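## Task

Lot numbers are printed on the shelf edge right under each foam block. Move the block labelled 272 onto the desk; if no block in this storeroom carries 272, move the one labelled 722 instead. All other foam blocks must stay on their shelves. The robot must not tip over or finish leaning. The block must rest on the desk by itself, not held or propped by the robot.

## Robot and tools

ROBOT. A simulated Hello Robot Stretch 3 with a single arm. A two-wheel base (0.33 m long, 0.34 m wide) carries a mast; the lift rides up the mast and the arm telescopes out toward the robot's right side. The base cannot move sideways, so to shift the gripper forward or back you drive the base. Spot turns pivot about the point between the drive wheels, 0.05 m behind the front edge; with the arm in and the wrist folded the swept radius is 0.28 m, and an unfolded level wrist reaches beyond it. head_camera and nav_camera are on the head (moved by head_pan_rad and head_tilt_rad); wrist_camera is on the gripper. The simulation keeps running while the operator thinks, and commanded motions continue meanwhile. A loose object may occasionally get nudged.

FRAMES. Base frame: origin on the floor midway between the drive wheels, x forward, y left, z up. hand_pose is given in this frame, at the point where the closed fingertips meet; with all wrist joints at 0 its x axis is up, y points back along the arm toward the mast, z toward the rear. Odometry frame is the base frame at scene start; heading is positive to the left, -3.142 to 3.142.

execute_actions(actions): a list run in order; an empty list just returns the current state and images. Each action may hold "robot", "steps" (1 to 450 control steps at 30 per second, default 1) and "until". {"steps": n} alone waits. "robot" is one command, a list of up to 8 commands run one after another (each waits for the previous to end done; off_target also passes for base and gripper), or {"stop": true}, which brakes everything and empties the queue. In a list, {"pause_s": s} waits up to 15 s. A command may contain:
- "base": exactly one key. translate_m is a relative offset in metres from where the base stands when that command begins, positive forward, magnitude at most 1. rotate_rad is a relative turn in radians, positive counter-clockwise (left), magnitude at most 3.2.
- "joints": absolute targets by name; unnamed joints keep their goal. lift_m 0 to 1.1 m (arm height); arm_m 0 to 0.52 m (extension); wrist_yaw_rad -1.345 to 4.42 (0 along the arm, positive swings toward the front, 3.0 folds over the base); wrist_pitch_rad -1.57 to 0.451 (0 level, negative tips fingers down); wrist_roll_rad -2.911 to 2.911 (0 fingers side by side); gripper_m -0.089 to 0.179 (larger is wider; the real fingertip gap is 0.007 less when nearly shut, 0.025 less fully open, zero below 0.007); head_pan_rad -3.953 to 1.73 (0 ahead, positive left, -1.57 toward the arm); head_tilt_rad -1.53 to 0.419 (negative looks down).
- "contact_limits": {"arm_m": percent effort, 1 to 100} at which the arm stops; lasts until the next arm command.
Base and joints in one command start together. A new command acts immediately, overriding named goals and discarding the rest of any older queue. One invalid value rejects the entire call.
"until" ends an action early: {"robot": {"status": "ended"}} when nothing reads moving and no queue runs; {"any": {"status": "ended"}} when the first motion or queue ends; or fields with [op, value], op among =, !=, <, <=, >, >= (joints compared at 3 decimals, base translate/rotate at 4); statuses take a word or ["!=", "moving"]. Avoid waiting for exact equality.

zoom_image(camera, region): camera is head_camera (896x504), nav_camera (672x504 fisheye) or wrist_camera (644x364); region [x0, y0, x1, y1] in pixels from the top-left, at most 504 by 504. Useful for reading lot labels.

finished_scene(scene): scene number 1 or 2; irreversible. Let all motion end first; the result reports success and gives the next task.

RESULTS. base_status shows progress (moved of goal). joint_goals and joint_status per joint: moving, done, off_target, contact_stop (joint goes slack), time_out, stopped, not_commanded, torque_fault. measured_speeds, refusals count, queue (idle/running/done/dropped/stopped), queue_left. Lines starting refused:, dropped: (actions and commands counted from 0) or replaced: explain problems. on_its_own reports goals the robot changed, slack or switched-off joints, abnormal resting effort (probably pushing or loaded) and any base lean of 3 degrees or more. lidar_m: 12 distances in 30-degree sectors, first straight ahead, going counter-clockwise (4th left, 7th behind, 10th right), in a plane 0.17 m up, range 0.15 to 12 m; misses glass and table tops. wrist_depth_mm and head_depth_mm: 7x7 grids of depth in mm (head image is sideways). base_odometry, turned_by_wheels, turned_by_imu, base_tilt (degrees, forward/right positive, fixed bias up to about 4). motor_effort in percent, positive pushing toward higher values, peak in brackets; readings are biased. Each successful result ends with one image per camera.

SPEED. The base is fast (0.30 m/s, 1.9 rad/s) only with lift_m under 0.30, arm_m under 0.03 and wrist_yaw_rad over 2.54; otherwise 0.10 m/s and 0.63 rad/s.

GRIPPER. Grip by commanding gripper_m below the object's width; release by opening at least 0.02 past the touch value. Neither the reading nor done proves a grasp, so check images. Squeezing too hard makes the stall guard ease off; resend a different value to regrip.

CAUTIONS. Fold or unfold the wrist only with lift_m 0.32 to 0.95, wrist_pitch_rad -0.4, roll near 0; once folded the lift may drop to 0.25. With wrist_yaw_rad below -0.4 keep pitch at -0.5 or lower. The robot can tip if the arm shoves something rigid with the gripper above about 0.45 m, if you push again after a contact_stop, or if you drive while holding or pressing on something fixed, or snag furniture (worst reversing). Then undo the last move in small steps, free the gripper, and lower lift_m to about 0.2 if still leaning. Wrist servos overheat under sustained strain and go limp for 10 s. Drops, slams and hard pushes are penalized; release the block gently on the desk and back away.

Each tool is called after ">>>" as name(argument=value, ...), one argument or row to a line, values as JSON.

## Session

>>> execute_actions(
  actions=[],
)

Scene clock: 0.00 s.
robot.base_odometry: x=+0.000 y=+0.000 heading=+0.000 (m, m, rad; robot's odometry frame)
robot.turned_by_wheels: +0.000 (rad since the last result)
robot.turned_by_imu: +0.000 (rad since the last result)
robot.base_tilt: forward=+0.7 right=-0.2 (deg)
robot.lidar_m: 0.79 0.78 0.84 1.25 3.11 1.14 1.12 1.49 1.60 1.20 1.20 1.01
robot.head_depth_mm: 941 943 948 951 957 960 964 / 890 894 899 901 903 907 911 / 844 849 853 857 859 862 861 / 806 810 811 813 815 820 821 / 769 771 774 776 779 780 785 / 736 738 739 742 744 746 749 / 705 706 708 711 713 716 717
robot.base_status: not_commanded
robot.joint_positions: lift_m=+0.424 arm_m=+0.001 wrist_yaw_rad=+2.804 wrist_pitch_rad=-0.321 wrist_roll_rad=-0.009 gripper_m=+0.037 head_pan_rad=-0.009 head_tilt_rad=+0.010
robot.joint_goals: lift_m=+0.424 arm_m=+0.001 wrist_yaw_rad=+2.804 wrist_pitch_rad=-0.321 wrist_roll_rad=-0.009 gripper_m=+0.037 head_pan_rad=-0.009 head_tilt_rad=+0.010
robot.joint_status: lift_m=not_commanded arm_m=not_commanded wrist_yaw_rad=not_commanded wrist_pitch_rad=not_commanded wrist_roll_rad=not_commanded gripper_m=not_commanded head_pan_rad=not_commanded head_tilt_rad=not_commanded
robot.measured_speeds: translate_m=+0.000 rotate_rad=+0.000 lift_m=+0.000 arm_m=+0.000 wrist_yaw_rad=+0.000 wrist_pitch_rad=+0.000 wrist_roll_rad=+0.000 head_pan_rad=+0.000 head_tilt_rad=+0.000
robot: refusals=0 queue=idle queue_left=0
robot.motor_effort: left_wheel=+1 right_wheel=+0 lift_m=+20 arm_m=+0 wrist_yaw_rad=+0 wrist_pitch_rad=+5 wrist_roll_rad=+0 gripper_m=+0 head_pan_rad=+0 head_tilt_rad=+2 (%)
robot.hand_pose: x=+0.0569 y=+0.0761 z=+0.4590 quat_wxyz=(+0.229, +0.704, -0.005, +0.673) (m; robot's base frame)
robot.wrist_depth_mm: - - - - 850 694 585 / - - - - 881 728 606 / - - - - 941 781 629 / - - - - - 796 656 / - - 970 993 954 824 671 / 790 809 812 784 - 769 714 / 654 - 633 652 628 638 649
pictures: head_camera (sideways: a quarter turn clockwise sets it upright), nav_camera (sideways: a quarter turn counterclockwise sets it upright), wrist_camera
camera_calibration (this result's frames):
head_camera: T_world_to_cam=[[-0.00497875, -0.00762884, -0.999959, 1.32366], [0.0379845, 0.999248, -0.00781254, 0.018226], [0.999266, -0.0380218, -0.00468523, -0.0382057], [0, 0, 0, 1]] pos_world=[0.0440755, -0.00956692, 1.32357]
nav_camera: T_world_to_cam=[[-0.0193674, 0.010462, 0.999758, -1.25945], [-0.00180602, -0.999944, 0.0104289, 0.0363584], [0.999811, -0.0016036, 0.0193852, -0.0745648], [0, 0, 0, 1]] pos_world=[0.0502242, 0.0494131, 1.26021]
wrist_camera: T_world_to_cam=[[0.948099, -0.317976, 0.000256623, -0.0264603], [-0.148405, -0.443207, -0.88405, 0.482191], [0.281221, 0.838128, -0.467393, 0.29962], [0, 0, 0, 1]] pos_world=[0.012387, -0.0458237, 0.566328]
Images, in order (width x height): head_camera 896x504, nav_camera 672x504, wrist_camera 644x364.

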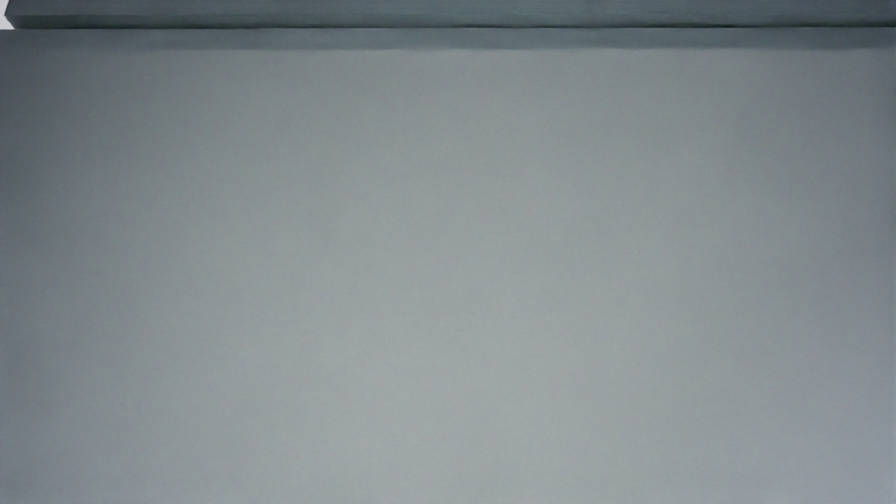

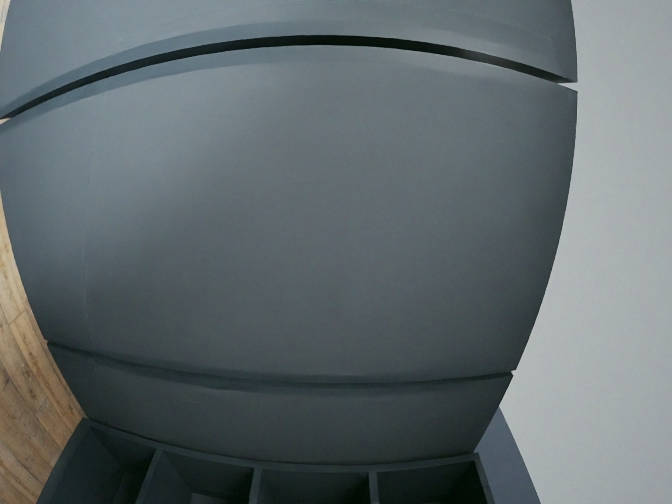

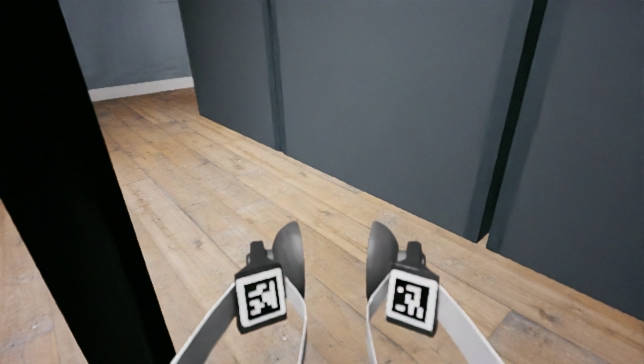

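>>> execute_actions(
  actions=[
    {"robot":{"joints":{"head_pan_rad":-0.95,"head_tilt_rad":-0.4,"lift_m":0.26,"wrist_pitch_rad":-0.4}},"steps":200,"until":{"robot":{"head_pan_rad_status":["!=","moving"]}}},
  ],
)

>>> execute_actions(
  actions=[
    {"robot":{"joints":{"head_pan_rad":-1.62,"head_tilt_rad":-0.4}},"steps":200,"until":{"robot":{"status":"ended"}}},
  ],
)

Scene clock: 4.43 s.
robot.base_odometry: x=+0.000 y=+0.000 heading=+0.000 (m, m, rad; robot's odometry frame)
robot.turned_by_wheels: +0.000 (rad since the last result)
robot.turned_by_imu: +0.000 (rad since the last result)
robot.base_tilt: forward=+0.7 right=-0.1 (deg)
robot.lidar_m: 0.79 0.78 0.84 1.25 3.10 1.14 1.12 1.48 1.60 1.21 1.20 1.01
robot.head_depth_mm: 1296 1401 1149 1239 1314 1483 1420 / 1337 1472 1394 1660 1509 1583 1420 / 1355 1493 1553 1695 1508 1637 1418 / 1383 1528 1391 1744 1872 1633 1422 / 1409 1552 1559 1752 1862 1633 1424 / 1436 1567 1542 1732 1809 1635 1420 / 1285 1373 1372 1453 1531 1619 1417
robot.base_status: not_commanded
robot.joint_positions: lift_m=+0.336 arm_m=+0.001 wrist_yaw_rad=+2.804 wrist_pitch_rad=-0.412 wrist_roll_rad=-0.009 gripper_m=+0.037 head_pan_rad=-0.943 head_tilt_rad=-0.395
robot.joint_goals: lift_m=+0.260 arm_m=+0.001 wrist_yaw_rad=+2.804 wrist_pitch_rad=-0.400 wrist_roll_rad=-0.009 gripper_m=+0.037 head_pan_rad=-0.950 head_tilt_rad=-0.400
robot.joint_status: lift_m=moving arm_m=not_commanded wrist_yaw_rad=not_commanded wrist_pitch_rad=moving wrist_roll_rad=not_commanded gripper_m=not_commanded head_pan_rad=done head_tilt_rad=done
robot.measured_speeds: translate_m=+0.000 rotate_rad=+0.000 lift_m=-0.110 arm_m=+0.000 wrist_yaw_rad=+0.000 wrist_pitch_rad=+0.000 wrist_roll_rad=+0.000 head_pan_rad=+0.000 head_tilt_rad=+0.000
robot: refusals=0 queue=running queue_left=0
robot.motor_effort: left_wheel=+1(1) right_wheel=+0(0) lift_m=+16(21) arm_m=-1(1) wrist_yaw_rad=+0(0) wrist_pitch_rad=+5(5) wrist_roll_rad=+0(0) gripper_m=+0(0) head_pan_rad=-2(39) head_tilt_rad=-3(23) (%)
robot.hand_pose: x=+0.0534 y=+0.0663 z=+0.3504 quat_wxyz=(+0.259, +0.703, +0.028, +0.661) (m; robot's base frame)
robot.wrist_depth_mm: - - - - 858 709 581 / - - - - 923 724 607 / - - - - 998 791 645 / - 924 893 897 884 796 689 / 693 729 718 717 728 702 655 / 609 - 610 588 - 585 575 / 522 - 513 508 487 506 494
pictures: head_camera (sideways: a quarter turn clockwise sets it upright), nav_camera (sideways: a quarter turn counterclockwise sets it upright), wrist_camera
camera_calibration (this result's frames):
head_camera: T_world_to_cam=[[-0.240298, 0.317908, -0.917165, 1.2168], [0.822586, 0.568338, -0.0185203, 0.0273733], [0.515372, -0.758898, -0.398077, 0.476791], [0, 0, 0, 1]] pos_world=[0.0241518, -0.0405513, 1.30631]
nav_camera: T_world_to_cam=[[0.229202, -0.298185, 0.926581, -1.16518], [-0.802735, -0.596298, 0.00667114, 0.0461408], [0.550529, -0.745328, -0.376036, 0.442875], [0, 0, 0, 1]] pos_world=[0.0602853, 0.0101611, 1.24587]
wrist_camera: T_world_to_cam=[[0.948063, -0.31808, -0.00105159, -0.0258322], [-0.174471, -0.517254, -0.837859, 0.371483], [0.265962, 0.794527, -0.545885, 0.289301], [0, 0, 0, 1]] pos_world=[0.0123602, -0.0459233, 0.469149]
Images, in order (width x height): head_camera 896x504, nav_camera 672x504, wrist_camera 644x364.

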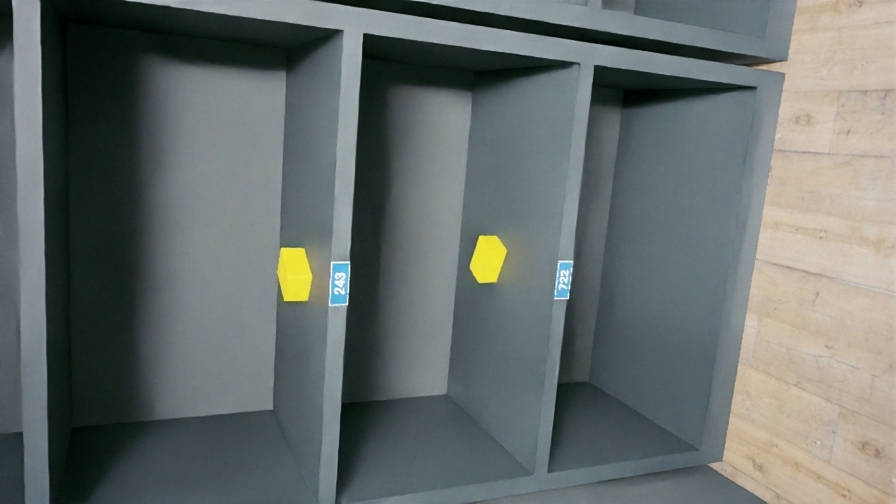

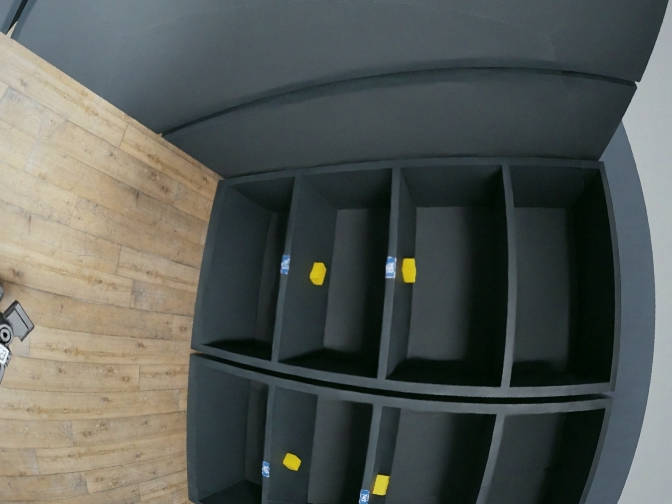

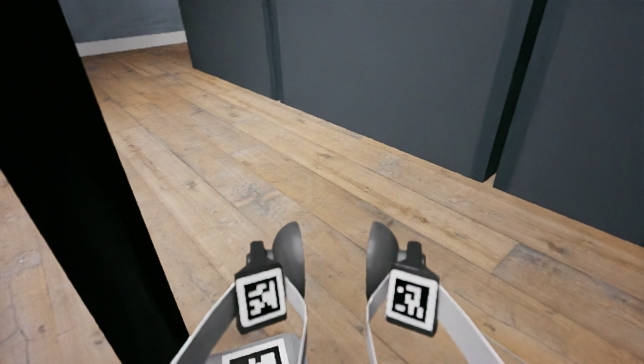

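Scene clock: 5.60 s.
robot.base_odometry: x=+0.000 y=+0.000 heading=+0.000 (m, m, rad; robot's odometry frame)
robot.turned_by_wheels: +0.000 (rad since the last result)
robot.turned_by_imu: +0.000 (rad since the last result)
robot.base_tilt: forward=+0.6 right=-0.1 (deg)
robot.lidar_m: 0.79 0.78 0.84 1.25 3.11 1.14 1.12 1.49 1.60 1.20 1.20 1.01
robot.head_depth_mm: 1351 1835 1981 2147 2155 1742 1424 / 1450 1567 1601 1689 1868 1735 1425 / 1612 1741 1779 1844 2015 1735 1424 / 1563 1677 1760 1851 1947 1683 1423 / 1477 1608 1558 1776 1875 1627 1416 / 1401 1532 1560 1735 1510 1584 1420 / 1300 1454 1157 1224 1326 1519 1422
robot.base_status: not_commanded
robot.joint_positions: lift_m=+0.260 arm_m=+0.001 wrist_yaw_rad=+2.804 wrist_pitch_rad=-0.413 wrist_roll_rad=-0.009 gripper_m=+0.037 head_pan_rad=-1.613 head_tilt_rad=-0.395
robot.joint_goals: lift_m=+0.260 arm_m=+0.001 wrist_yaw_rad=+2.804 wrist_pitch_rad=-0.400 wrist_roll_rad=-0.009 gripper_m=+0.037 head_pan_rad=-1.620 head_tilt_rad=-0.400
robot.joint_status: lift_m=done arm_m=not_commanded wrist_yaw_rad=not_commanded wrist_pitch_rad=done wrist_roll_rad=not_commanded gripper_m=not_commanded head_pan_rad=done head_tilt_rad=done
robot.measured_speeds: translate_m=+0.000 rotate_rad=+0.000 lift_m=+0.000 arm_m=+0.000 wrist_yaw_rad=+0.000 wrist_pitch_rad=+0.000 wrist_roll_rad=+0.000 head_pan_rad=+0.000 head_tilt_rad=+0.000
robot: refusals=0 queue=done queue_left=0
robot.motor_effort: left_wheel=+0(0) right_wheel=-1(0) lift_m=+16(17) arm_m=+0(0) wrist_yaw_rad=+0(0) wrist_pitch_rad=+4(4) wrist_roll_rad=+0(0) gripper_m=-1(0) head_pan_rad=-3(34) head_tilt_rad=-2(4) (%)
robot.hand_pose: x=+0.0534 y=+0.0661 z=+0.2740 quat_wxyz=(+0.260, +0.703, +0.028, +0.661) (m; robot's base frame)
robot.wrist_depth_mm: - - - - 859 704 588 / - - - - 923 720 617 / - - - 989 945 799 646 / - 778 739 748 745 737 667 / 598 617 605 593 604 579 586 / 507 - 513 494 - 491 482 / 445 - - 424 412 416 417
pictures: head_camera (sideways: a quarter turn clockwise sets it upright), nav_camera (sideways: a quarter turn counterclockwise sets it upright), wrist_camera
camera_calibration (this result's frames):
head_camera: T_world_to_cam=[[0.009055, 0.398488, -0.917129, 1.21523], [0.997694, -0.0653009, -0.0185225, 0.0263078], [-0.0672703, -0.914846, -0.39816, 0.480453], [0, 0, 0, 1]] pos_world=[-0.00493085, -0.0429957, 1.30631]
nav_camera: T_world_to_cam=[[-0.00550514, -0.376138, 0.926547, -1.16371], [-0.999495, 0.0310593, 0.00667016, 0.0473423], [-0.0312868, -0.926043, -0.376119, 0.446533], [0, 0, 0, 1]] pos_world=[0.0548826, -0.025677, 1.24586]
wrist_camera: T_world_to_cam=[[0.948063, -0.318082, -0.00106964, -0.0259053], [-0.174821, -0.518249, -0.837171, 0.307298], [0.265735, 0.793878, -0.54694, 0.248082], [0, 0, 0, 1]] pos_world=[0.0123578, -0.0459305, 0.392919]
Images, in order (width x height): head_camera 896x504, nav_camera 672x504, wrist_camera 644x364.

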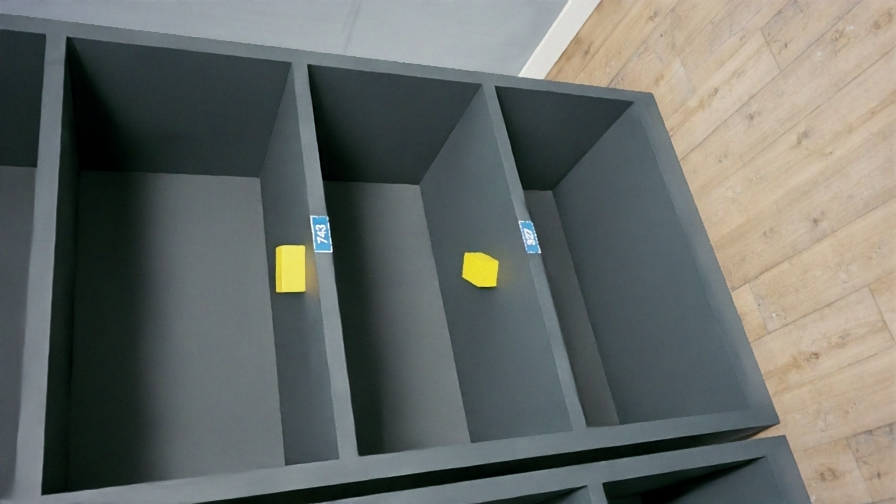

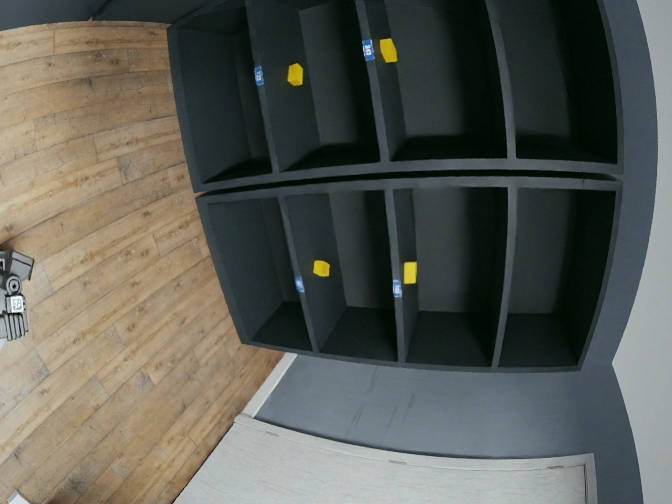

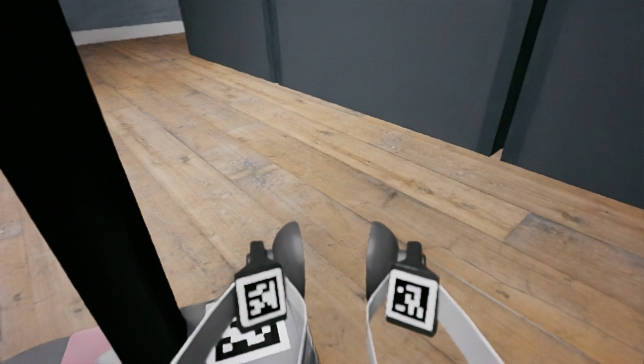

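>>> zoom_image(
  camera="head_camera",
  region=[480, 190, 580, 290],
)

Region (480, 190, 580, 290) of head_camera's 896x504 image, scaled by 5.040, with more detail than that image has.

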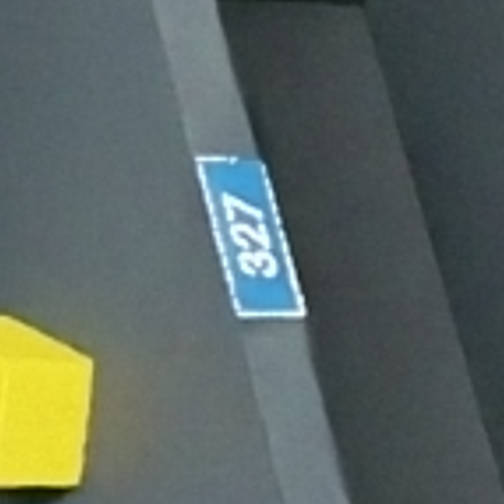

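>>> execute_actions(
  actions=[
    {"robot":{"base":{"rotate_rad":1.846},"joints":{"head_pan_rad":0.0,"head_tilt_rad":-0.5}},"steps":200,"until":{"robot":{"status":"ended"}}},
  ],
)

Scene clock: 12.90 s.
robot.base_odometry: x=+0.000 y=+0.000 heading=+1.846 (m, m, rad; robot's odometry frame)
robot.turned_by_wheels: +1.846 (rad since the last result)
robot.turned_by_imu: +1.812 (rad since the last result)
robot.base_tilt: forward=+0.8 right=-0.4 (deg)
robot.lidar_m: 1.89 1.95 1.14 1.12 1.50 1.60 1.20 1.35 0.86 0.78 0.78 0.96
robot.head_depth_mm: 1473 1527 1576 1642 1694 1578 1323 / 1848 1922 1976 2096 1949 1581 1323 / 2742 2975 3232 2552 1951 1576 1324 / 2688 2909 3182 2548 1954 1573 1324 / 2647 2870 3113 2558 1942 1575 1321 / 2596 2828 3077 2548 1943 1579 1323 / 2569 2760 3036 2546 1946 1570 1321
robot.base_status: done (rotate_rad +1.8459 of +1.8460)
robot.joint_positions: lift_m=+0.260 arm_m=+0.001 wrist_yaw_rad=+2.804 wrist_pitch_rad=-0.413 wrist_roll_rad=-0.009 gripper_m=+0.037 head_pan_rad=-0.007 head_tilt_rad=-0.494
robot.joint_goals: lift_m=+0.260 arm_m=+0.001 wrist_yaw_rad=+2.804 wrist_pitch_rad=-0.400 wrist_roll_rad=-0.009 gripper_m=+0.037 head_pan_rad=+0.000 head_tilt_rad=-0.500
robot.joint_status: lift_m=done arm_m=not_commanded wrist_yaw_rad=not_commanded wrist_pitch_rad=done wrist_roll_rad=not_commanded gripper_m=not_commanded head_pan_rad=done head_tilt_rad=done
robot.measured_speeds: translate_m=+0.000 rotate_rad=+0.000 lift_m=+0.000 arm_m=+0.000 wrist_yaw_rad=+0.000 wrist_pitch_rad=+0.000 wrist_roll_rad=+0.000 head_pan_rad=+0.000 head_tilt_rad=+0.000
robot: refusals=0 queue=done queue_left=0
robot.motor_effort: left_wheel=-2(8) right_wheel=+2(7) lift_m=+16(16) arm_m=-1(1) wrist_yaw_rad=+0(1) wrist_pitch_rad=+4(4) wrist_roll_rad=+0(0) gripper_m=-1(0) head_pan_rad=+3(40) head_tilt_rad=-3(14) (%)
robot.hand_pose: x=+0.0534 y=+0.0661 z=+0.2740 quat_wxyz=(+0.260, +0.703, +0.028, +0.661) (m; robot's base frame)
robot.wrist_depth_mm: - - - - - - - / - - - - - - - / - - - 984 991 989 963 / - 748 758 767 742 716 721 / 590 612 601 599 611 586 583 / 507 - 516 495 - 482 484 / 449 - - 423 412 421 414
pictures: head_camera (sideways: a quarter turn clockwise sets it upright), nav_camera (sideways: a quarter turn counterclockwise sets it upright), wrist_camera
camera_calibration (this result's frames):
head_camera: T_world_to_cam=[[-0.487605, -0.0042417, -0.873054, 1.16076], [0.0284609, 0.999379, -0.020751, 0.035119], [0.872601, -0.0349662, -0.487181, 0.590559], [0, 0, 0, 1]] pos_world=[0.0496725, -0.00952395, 1.30185]
nav_camera: T_world_to_cam=[[0.46619, 0.00700142, 0.884657, -1.11193], [0.00447731, -0.999975, 0.00555466, 0.0426711], [0.884673, 0.00137135, -0.46621, 0.558179], [0, 0, 0, 1]] pos_world=[0.0243749, 0.0496897, 1.24367]
wrist_camera: T_world_to_cam=[[0.948062, -0.318082, -0.00107002, -0.0259118], [-0.174821, -0.518249, -0.837171, 0.307284], [0.265735, 0.793878, -0.54694, 0.248096], [0, 0, 0, 1]] pos_world=[0.0123579, -0.0459511, 0.392915]
Images, in order (width x height): head_camera 896x504, nav_camera 672x504, wrist_camera 644x364.

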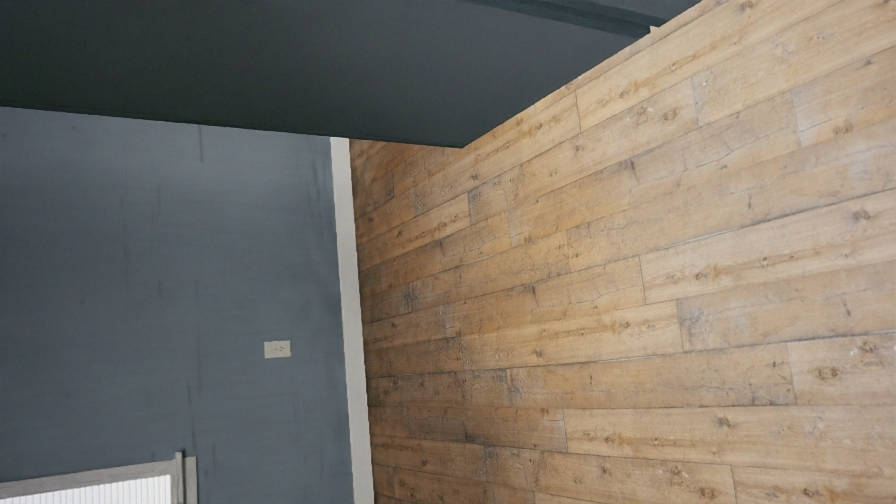

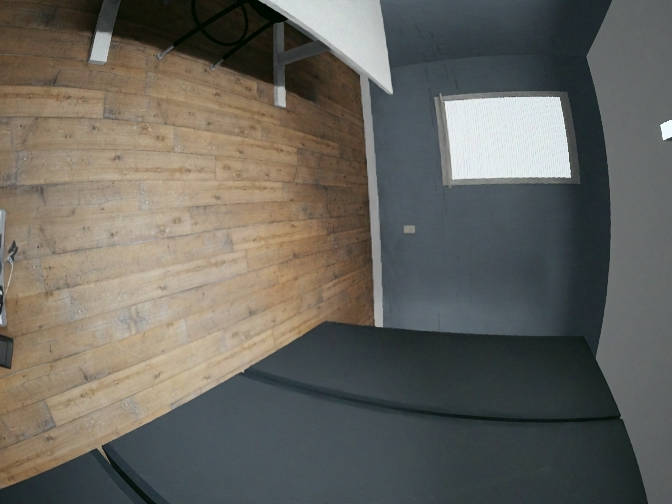

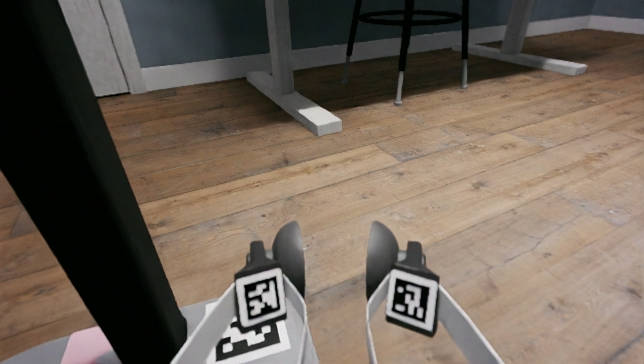

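>>> execute_actions(
  actions=[
    {"robot":{"base":{"translate_m":1.0}},"steps":450,"until":{"robot":{"translate_m":[">",0.79]}}},
    {"robot":{"base":{"translate_m":1.0}},"steps":450,"until":{"robot":{"translate_m":[">",0.78]}}},
    {"robot":[{"base":{"translate_m":1.0}},{"base":{"rotate_rad":-1.433}}],"steps":450,"until":{"robot":{"status":"ended"}}},
  ],
)

Scene clock: 28.83 s.
robot.base_odometry: x=-0.701 y=+2.484 heading=+0.413 (m, m, rad; robot's odometry frame)
robot.turned_by_wheels: -1.433 (rad since the last result)
robot.turned_by_imu: -1.400 (rad since the last result)
robot.base_tilt: forward=+0.8 right=-0.2 (deg)
robot.lidar_m: 1.83 0.83 0.60 0.58 0.60 0.82 1.93 1.70 2.72 1.45 0.58 0.63
robot.head_depth_mm: 1559 1707 1864 2070 1948 1579 1267 / 1563 1704 1862 2060 1941 1576 1325 / 1565 1704 1861 2064 1953 1576 1323 / 1560 1690 1850 2044 1949 1578 1322 / 1552 1685 1847 2034 1943 1577 1327 / 1550 1692 1837 2036 1935 1577 1320 / 1543 1674 1811 1979 1872 1573 1321
robot.base_status: done (rotate_rad -1.4328 of -1.4330)
robot.joint_positions: lift_m=+0.260 arm_m=+0.001 wrist_yaw_rad=+2.804 wrist_pitch_rad=-0.413 wrist_roll_rad=-0.009 gripper_m=+0.037 head_pan_rad=-0.007 head_tilt_rad=-0.495
robot.joint_goals: lift_m=+0.260 arm_m=+0.001 wrist_yaw_rad=+2.804 wrist_pitch_rad=-0.400 wrist_roll_rad=-0.009 gripper_m=+0.037 head_pan_rad=+0.000 head_tilt_rad=-0.500
robot.joint_status: lift_m=done arm_m=not_commanded wrist_yaw_rad=not_commanded wrist_pitch_rad=done wrist_roll_rad=not_commanded gripper_m=not_commanded head_pan_rad=done head_tilt_rad=done
robot.measured_speeds: translate_m=+0.000 rotate_rad=+0.000 lift_m=+0.000 arm_m=+0.000 wrist_yaw_rad=+0.000 wrist_pitch_rad=+0.000 wrist_roll_rad=+0.000 head_pan_rad=+0.000 head_tilt_rad=+0.000
robot: refusals=0 queue=done queue_left=0
robot.motor_effort: left_wheel=+3(11) right_wheel=-2(6) lift_m=+17(15) arm_m=-2(2) wrist_yaw_rad=+0(1) wrist_pitch_rad=+4(4) wrist_roll_rad=+0(0) gripper_m=-1(0) head_pan_rad=+2(4) head_tilt_rad=-3(3) (%)
robot.hand_pose: x=+0.0534 y=+0.0661 z=+0.2740 quat_wxyz=(+0.260, +0.703, +0.028, +0.661) (m; robot's base frame)
robot.wrist_depth_mm: - 516 552 599 658 729 797 / - 550 602 661 711 788 887 / - 596 643 713 785 855 898 / - 648 690 735 738 719 732 / 595 611 606 590 609 581 565 / 505 - 519 490 - 490 488 / 444 - - 426 405 423 415
pictures: head_camera (sideways: a quarter turn clockwise sets it upright), nav_camera (sideways: a quarter turn counterclockwise sets it upright), wrist_camera
camera_calibration (this result's frames):
head_camera: T_world_to_cam=[[-0.488085, -0.00427964, -0.872786, 1.16042], [0.0283649, 0.999382, -0.0207628, 0.0351349], [0.872335, -0.0348905, -0.487662, 0.591186], [0, 0, 0, 1]] pos_world=[0.0496733, -0.00952026, 1.30182]
nav_camera: T_world_to_cam=[[0.466677, 0.00703751, 0.8844, -1.1116], [0.00456503, -0.999974, 0.00554832, 0.0426789], [0.884416, 0.00144804, -0.466697, 0.558814], [0, 0, 0, 1]] pos_world=[0.0243387, 0.0496915, 1.24366]
wrist_camera: T_world_to_cam=[[0.948062, -0.318083, -0.00107428, -0.0259149], [-0.174911, -0.518504, -0.836995, 0.307154], [0.265677, 0.793711, -0.54721, 0.248183], [0, 0, 0, 1]] pos_world=[0.0123572, -0.0459676, 0.392867]
Images, in order (width x height): head_camera 896x504, nav_camera 672x504, wrist_camera 644x364.

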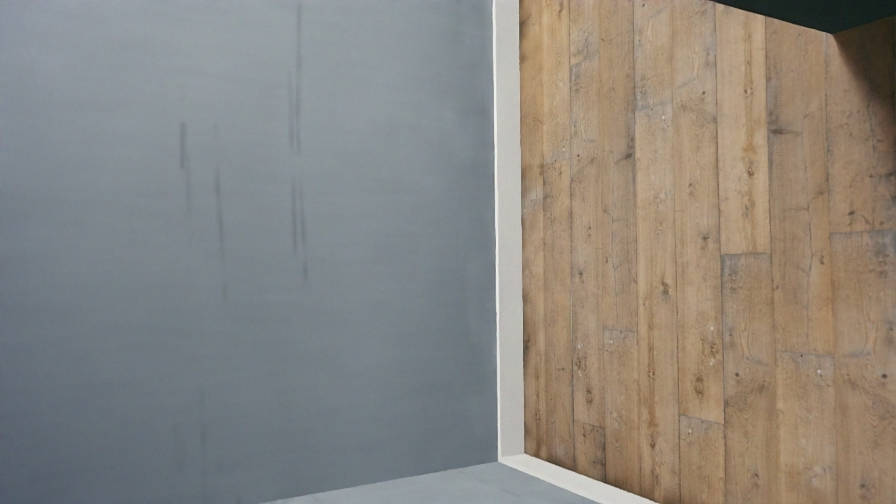

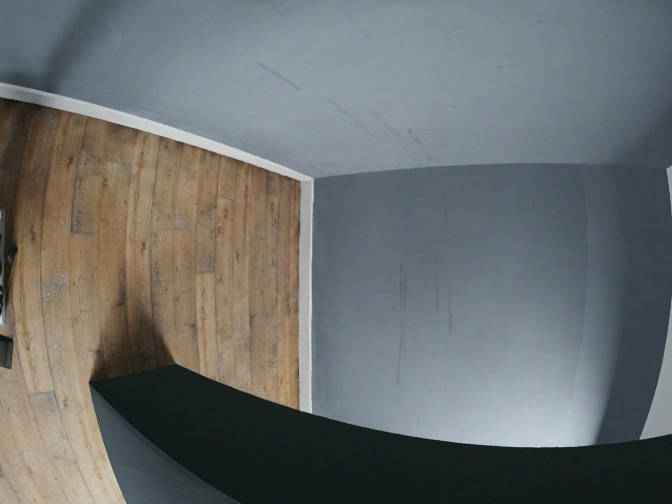

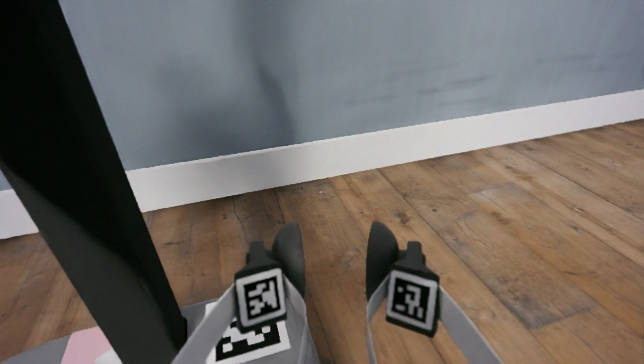

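>>> execute_actions(
  actions=[
    {"robot":{"base":{"translate_m":1.0},"joints":{"head_pan_rad":-0.42,"head_tilt_rad":-0.35}},"steps":450,"until":{"robot":{"translate_m":[">",0.38]}}},
    {"robot":[{"base":{"translate_m":1.0}},{"base":{"rotate_rad":-1.595}}],"steps":450,"until":{"robot":{"status":"ended"}}},
  ],
)

Scene clock: 40.23 s.
robot.base_odometry: x=+0.569 y=+3.041 heading=-1.182 (m, m, rad; robot's odometry frame)
robot.turned_by_wheels: -1.595 (rad since the last result)
robot.turned_by_imu: -1.562 (rad since the last result)
robot.base_tilt: forward=+0.8 right=+0.0 (deg)
robot.lidar_m: 1.81 0.66 0.48 0.46 0.48 0.61 0.58 0.60 0.83 2.25 0.71 1.42
robot.head_depth_mm: 873 1344 1333 878 1398 1069 1272 / 1079 1433 1470 1617 1394 1109 1373 / 1248 1366 1408 1588 1393 1641 1416 / 1212 1307 1375 1495 1612 1697 1459 / 1999 2158 2213 2149 2226 1795 1460 / 1978 2140 2322 2825 2355 1805 1457 / 2768 3576 3828 3372 2364 1798 1464
robot.base_status: done (rotate_rad -1.5948 of -1.5950)
robot.joint_positions: lift_m=+0.260 arm_m=+0.001 wrist_yaw_rad=+2.804 wrist_pitch_rad=-0.414 wrist_roll_rad=-0.009 gripper_m=+0.037 head_pan_rad=-0.413 head_tilt_rad=-0.358
robot.joint_goals: lift_m=+0.260 arm_m=+0.001 wrist_yaw_rad=+2.804 wrist_pitch_rad=-0.400 wrist_roll_rad=-0.009 gripper_m=+0.037 head_pan_rad=-0.420 head_tilt_rad=-0.350
robot.joint_status: lift_m=done arm_m=not_commanded wrist_yaw_rad=not_commanded wrist_pitch_rad=done wrist_roll_rad=not_commanded gripper_m=not_commanded head_pan_rad=done head_tilt_rad=done
robot.measured_speeds: translate_m=+0.000 rotate_rad=+0.000 lift_m=+0.000 arm_m=+0.000 wrist_yaw_rad=+0.000 wrist_pitch_rad=+0.000 wrist_roll_rad=+0.000 head_pan_rad=+0.000 head_tilt_rad=+0.000
robot: refusals=0 queue=done queue_left=0
robot.motor_effort: left_wheel=+3(12) right_wheel=-2(6) lift_m=+17(15) arm_m=-1(2) wrist_yaw_rad=-1(0) wrist_pitch_rad=+5(4) wrist_roll_rad=+0(0) gripper_m=+0(1) head_pan_rad=-4(28) head_tilt_rad=+3(12) (%)
robot.hand_pose: x=+0.0533 y=+0.0660 z=+0.2739 quat_wxyz=(+0.260, +0.703, +0.028, +0.661) (m; robot's base frame)
robot.wrist_depth_mm: - 420 451 493 526 584 654 / - 449 483 523 584 656 730 / - 479 529 575 640 699 779 / - 529 565 616 675 716 734 / 500 561 587 600 606 590 577 / 504 - 524 497 - 487 482 / 441 - - 427 407 419 421
pictures: head_camera (sideways: a quarter turn clockwise sets it upright), nav_camera (sideways: a quarter turn counterclockwise sets it upright), wrist_camera
camera_calibration (this result's frames):
head_camera: T_world_to_cam=[[-0.337207, 0.13943, -0.931048, 1.23551], [0.423296, 0.905819, -0.0176578, 0.0286869], [0.8409, -0.400063, -0.364469, 0.431069], [0, 0, 0, 1]] pos_world=[0.0419931, -0.0257966, 1.30793]
nav_camera: T_world_to_cam=[[0.317366, -0.127884, 0.939641, -1.18277], [-0.391664, -0.920081, 0.00706344, 0.0431222], [0.863642, -0.370265, -0.34209, 0.396788], [0, 0, 0, 1]] pos_world=[0.0495765, 0.0353356, 1.24681]
wrist_camera: T_world_to_cam=[[0.948062, -0.318083, -0.00107586, -0.0259197], [-0.174942, -0.518594, -0.836932, 0.307106], [0.265656, 0.793652, -0.547306, 0.248225], [0, 0, 0, 1]] pos_world=[0.012357, -0.0459856, 0.392854]
Images, in order (width x height): head_camera 896x504, nav_camera 672x504, wrist_camera 644x364.

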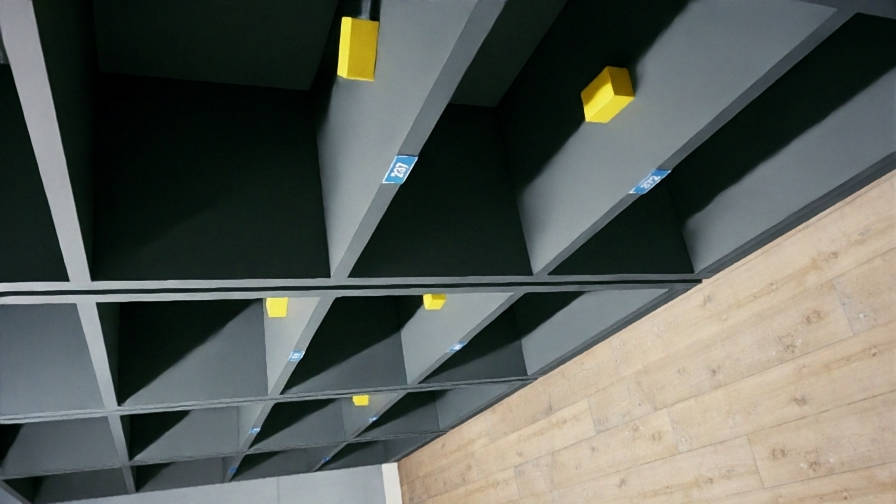

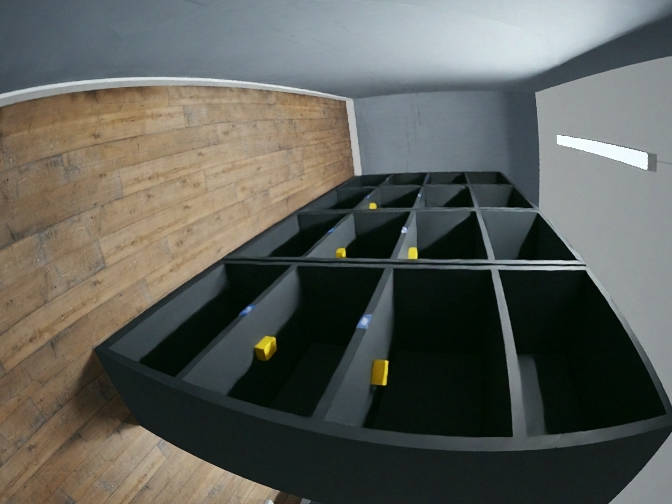

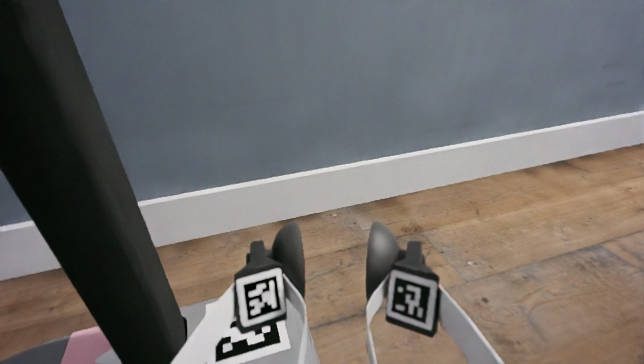

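>>> zoom_image(
  camera="head_camera",
  region=[610, 140, 690, 220],
)

>>> zoom_image(
  camera="head_camera",
  region=[270, 330, 330, 380],
)

>>> zoom_image(
  camera="head_camera",
  region=[430, 322, 490, 372],
)

Region (610, 140, 690, 220) of head_camera's 896x504 image, scaled by 6.300, with more detail than that image has.

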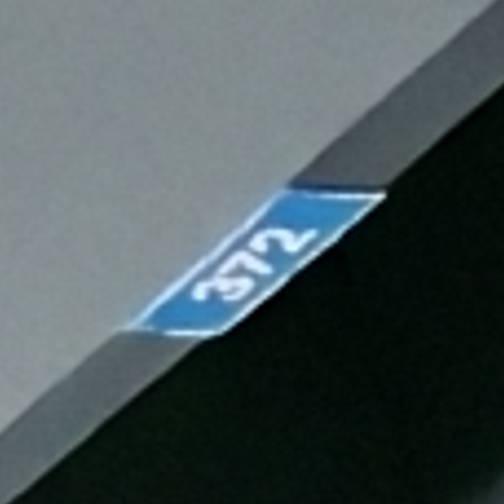

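Region (270, 330, 330, 380) of head_camera's 896x504 image, scaled by 8.400, with more detail than that image has.

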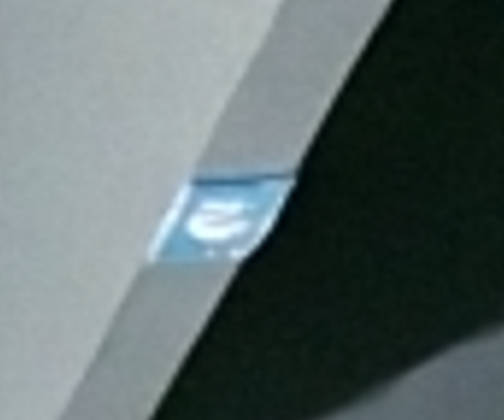

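Region (430, 322, 490, 372) of head_camera's 896x504 image, scaled by 8.400, with more detail than that image has.

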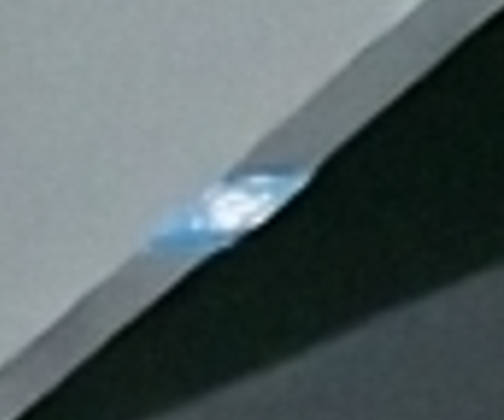

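>>> execute_actions(
  actions=[
    {"robot":{"base":{"translate_m":1.0},"joints":{"head_pan_rad":-0.5,"head_tilt_rad":-0.45}},"steps":450,"until":{"robot":{"status":"ended"}}},
  ],
)

Scene clock: 49.30 s.
robot.base_odometry: x=+0.948 y=+2.115 heading=-1.182 (m, m, rad; robot's odometry frame)
robot.turned_by_wheels: +0.000 (rad since the last result)
robot.turned_by_imu: +0.003 (rad since the last result)
robot.base_tilt: forward=+0.8 right=-0.2 (deg)
robot.lidar_m: 1.81 0.66 0.48 0.47 0.48 0.66 1.57 0.78 0.75 1.00 0.64 1.38
robot.head_depth_mm: 1169 1241 1044 796 1231 947 912 / 1311 1402 1008 1506 1230 1071 1292 / 1279 1389 1128 1578 1232 1505 1325 / 1215 1315 1359 1521 1684 1574 1366 / 1178 1275 1395 1519 1724 1650 1369 / 1963 2044 2197 2371 2084 1647 1363 / 1904 2253 2932 2775 2071 1647 1365
robot.base_status: done (translate_m +1.0000 of +1.0000)
robot.joint_positions: lift_m=+0.260 arm_m=+0.001 wrist_yaw_rad=+2.804 wrist_pitch_rad=-0.414 wrist_roll_rad=-0.009 gripper_m=+0.037 head_pan_rad=-0.493 head_tilt_rad=-0.445
robot.joint_goals: lift_m=+0.260 arm_m=+0.001 wrist_yaw_rad=+2.804 wrist_pitch_rad=-0.400 wrist_roll_rad=-0.009 gripper_m=+0.037 head_pan_rad=-0.500 head_tilt_rad=-0.450
robot.joint_status: lift_m=done arm_m=not_commanded wrist_yaw_rad=not_commanded wrist_pitch_rad=done wrist_roll_rad=not_commanded gripper_m=not_commanded head_pan_rad=done head_tilt_rad=done
robot.measured_speeds: translate_m=+0.000 rotate_rad=+0.000 lift_m=+0.000 arm_m=+0.000 wrist_yaw_rad=+0.000 wrist_pitch_rad=+0.000 wrist_roll_rad=+0.000 head_pan_rad=+0.000 head_tilt_rad=+0.000
robot: refusals=0 queue=done queue_left=0
robot.motor_effort: left_wheel=+3(11) right_wheel=-2(4) lift_m=+15(16) arm_m=-1(1) wrist_yaw_rad=+0(1) wrist_pitch_rad=+4(4) wrist_roll_rad=+0(0) gripper_m=+0(0) head_pan_rad=-2(11) head_tilt_rad=-2(12) (%)
robot.hand_pose: x=+0.0533 y=+0.0660 z=+0.2739 quat_wxyz=(+0.260, +0.703, +0.028, +0.661) (m; robot's base frame)
robot.wrist_depth_mm: - 419 446 489 523 585 656 / - 442 486 541 581 641 718 / - 480 523 582 644 702 810 / - 533 566 620 654 708 718 / 497 563 582 594 615 582 584 / 508 - 517 494 - 492 480 / 449 - - 424 413 418 412
pictures: head_camera (sideways: a quarter turn clockwise sets it upright), nav_camera (sideways: a quarter turn counterclockwise sets it upright), wrist_camera
camera_calibration (this result's frames):
head_camera: T_world_to_cam=[[-0.394845, 0.203394, -0.895951, 1.19006], [0.492767, 0.869939, -0.0196735, 0.0308852], [0.775421, -0.449263, -0.443717, 0.534595], [0, 0, 0, 1]] pos_world=[0.0401351, -0.0287458, 1.30406]
nav_camera: T_world_to_cam=[[0.376719, -0.190695, 0.906487, -1.13986], [-0.463297, -0.886182, 0.00611372, 0.0447964], [0.802147, -0.422275, -0.42219, 0.501402], [0, 0, 0, 1]] pos_world=[0.0479645, 0.034061, 1.24468]
wrist_camera: T_world_to_cam=[[0.948062, -0.318083, -0.00107657, -0.0259195], [-0.174956, -0.518632, -0.836906, 0.307089], [0.265647, 0.793627, -0.547346, 0.248237], [0, 0, 0, 1]] pos_world=[0.0123569, -0.0459858, 0.392848]
Images, in order (width x height): head_camera 896x504, nav_camera 672x504, wrist_camera 644x364.

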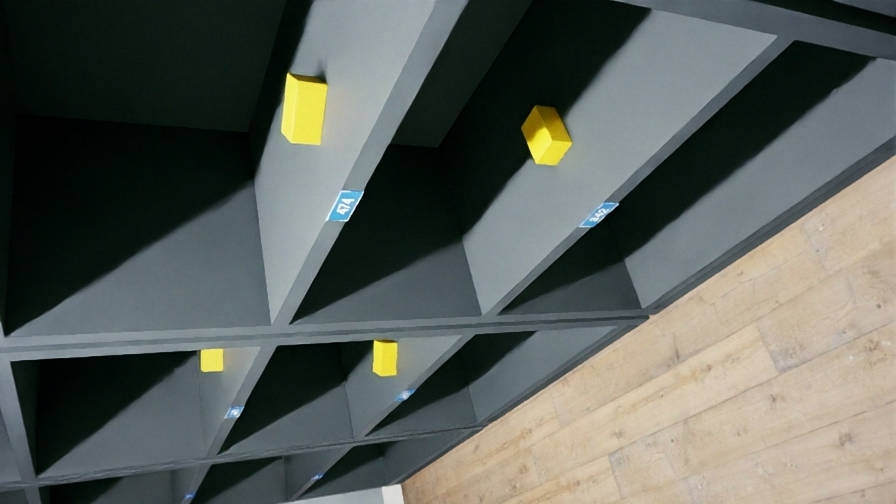

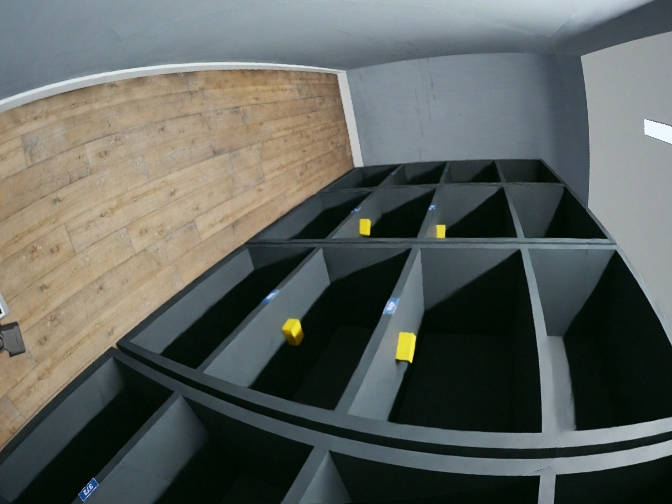

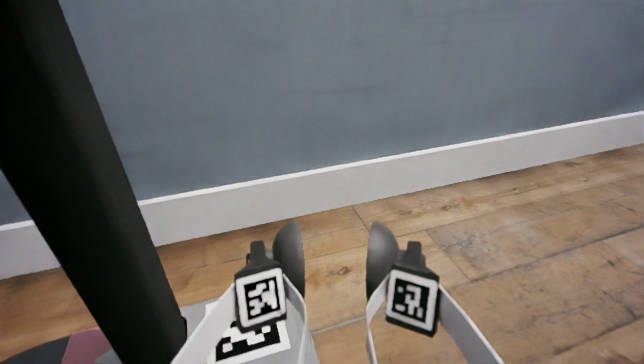

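>>> zoom_image(
  camera="head_camera",
  region=[560, 175, 640, 255],
)

>>> zoom_image(
  camera="nav_camera",
  region=[55, 454, 125, 504],
)

Region (560, 175, 640, 255) of head_camera's 896x504 image, scaled by 6.300, with more detail than that image has.

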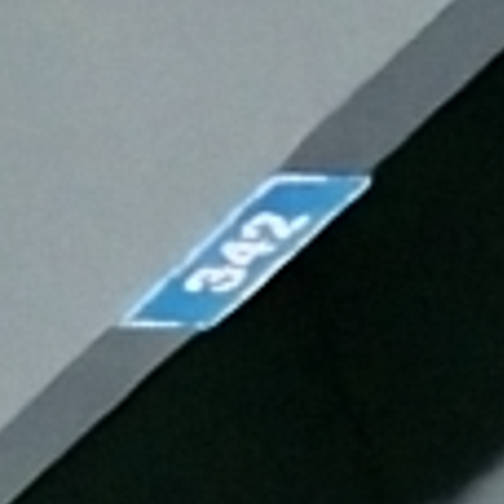

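Region (55, 454, 125, 504) of nav_camera's 672x504 image, scaled by 7.200, with more detail than that image has; it fills the top 360 rows of this view, and the rest is white.

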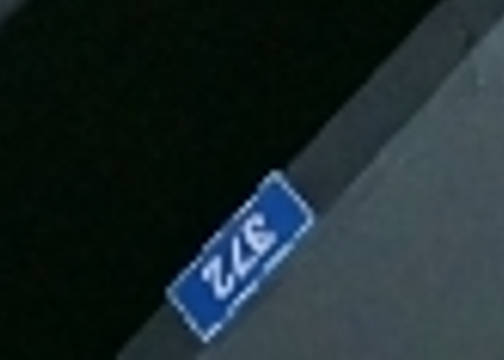

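>>> execute_actions(
  actions=[
    {"robot":{"base":{"translate_m":1.0},"joints":{"head_pan_rad":-0.68,"head_tilt_rad":-0.45}},"steps":450,"until":{"robot":{"translate_m":[">",0.62]}}},
    {"robot":{"base":{"translate_m":1.0}},"steps":450,"until":{"robot":{"status":"ended"}}},
  ],
)

Scene clock: 62.17 s.
robot.base_odometry: x=+1.563 y=+0.615 heading=-1.182 (m, m, rad; robot's odometry frame)
robot.turned_by_wheels: +0.000 (rad since the last result)
robot.turned_by_imu: +0.004 (rad since the last result)
robot.base_tilt: forward=+0.7 right=-0.3 (deg)
robot.lidar_m: 1.58 0.66 0.48 0.46 0.48 0.66 1.83 1.31 0.60 0.96 0.84 0.81
robot.head_depth_mm: 804 889 954 710 1184 979 852 / 735 805 874 795 1106 980 1254 / 682 739 805 878 990 1037 1234 / 725 784 854 939 1042 1151 1273 / 1502 1602 1227 1655 1328 1549 1362 / 1465 1550 1344 1654 1858 1601 1368 / 1382 1466 1560 1674 1842 1641 1360
robot.base_status: done (translate_m +1.0000 of +1.0000)
robot.joint_positions: lift_m=+0.260 arm_m=+0.001 wrist_yaw_rad=+2.804 wrist_pitch_rad=-0.414 wrist_roll_rad=-0.009 gripper_m=+0.037 head_pan_rad=-0.673 head_tilt_rad=-0.445
robot.joint_goals: lift_m=+0.260 arm_m=+0.001 wrist_yaw_rad=+2.804 wrist_pitch_rad=-0.400 wrist_roll_rad=-0.009 gripper_m=+0.037 head_pan_rad=-0.680 head_tilt_rad=-0.450
robot.joint_status: lift_m=done arm_m=not_commanded wrist_yaw_rad=not_commanded wrist_pitch_rad=done wrist_roll_rad=not_commanded gripper_m=not_commanded head_pan_rad=done head_tilt_rad=done
robot.measured_speeds: translate_m=+0.000 rotate_rad=+0.000 lift_m=+0.000 arm_m=+0.000 wrist_yaw_rad=+0.000 wrist_pitch_rad=+0.000 wrist_roll_rad=+0.000 head_pan_rad=+0.000 head_tilt_rad=+0.000
robot: refusals=0 queue=done queue_left=0
robot.motor_effort: left_wheel=+3(10) right_wheel=-2(4) lift_m=+16(16) arm_m=-2(0) wrist_yaw_rad=-1(0) wrist_pitch_rad=+4(4) wrist_roll_rad=+0(0) gripper_m=+0(0) head_pan_rad=-3(19) head_tilt_rad=-3(4) (%)
robot.hand_pose: x=+0.0533 y=+0.0660 z=+0.2739 quat_wxyz=(+0.260, +0.703, +0.028, +0.661) (m; robot's base frame)
robot.wrist_depth_mm: - 419 443 484 523 578 644 / - 451 488 521 575 640 703 / - 487 529 573 636 697 789 / - 526 570 611 662 720 734 / 497 563 582 596 611 583 574 / 503 - 526 491 - 487 485 / 448 - - 424 406 415 416
pictures: head_camera (sideways: a quarter turn clockwise sets it upright), nav_camera (sideways: a quarter turn counterclockwise sets it upright), wrist_camera
camera_calibration (this result's frames):
head_camera: T_world_to_cam=[[-0.352209, 0.270902, -0.895858, 1.18968], [0.640521, 0.767688, -0.0196782, 0.02999], [0.682409, -0.580747, -0.443905, 0.535408], [0, 0, 0, 1]] pos_world=[0.0344404, -0.034374, 1.30405]
nav_camera: T_world_to_cam=[[0.33665, -0.255166, 0.906398, -1.1395], [-0.614436, -0.788943, 0.00611135, 0.0457214], [0.713536, -0.558981, -0.422381, 0.50219], [0, 0, 0, 1]] pos_world=[0.0533757, 0.0260248, 1.24468]
wrist_camera: T_world_to_cam=[[0.948062, -0.318083, -0.00107697, -0.0259194], [-0.174963, -0.518653, -0.836891, 0.30708], [0.265642, 0.793613, -0.547368, 0.248243], [0, 0, 0, 1]] pos_world=[0.0123569, -0.045986, 0.392845]
Images, in order (width x height): head_camera 896x504, nav_camera 672x504, wrist_camera 644x364.

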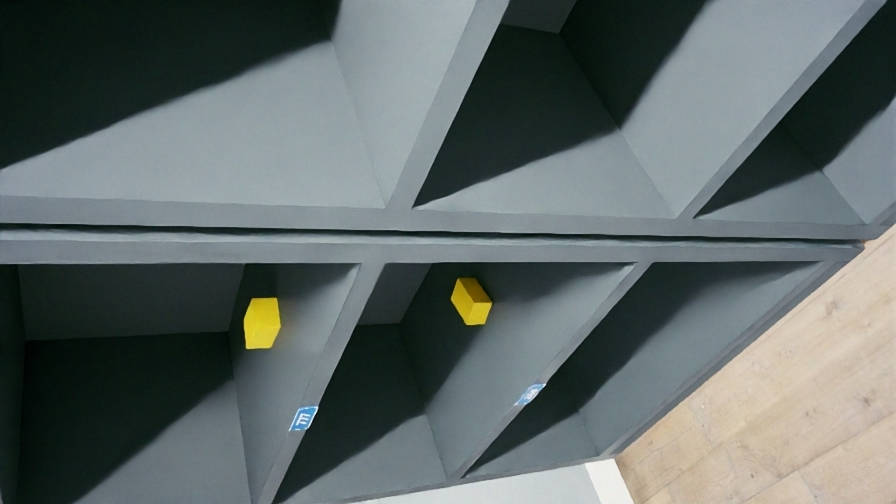

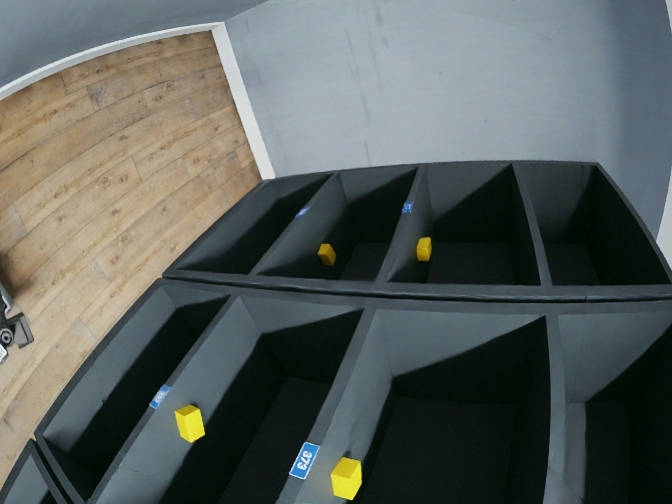

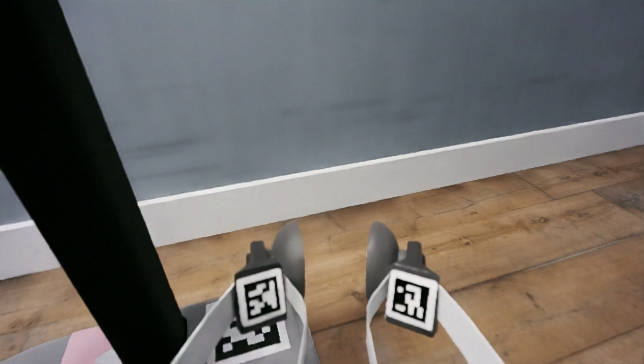

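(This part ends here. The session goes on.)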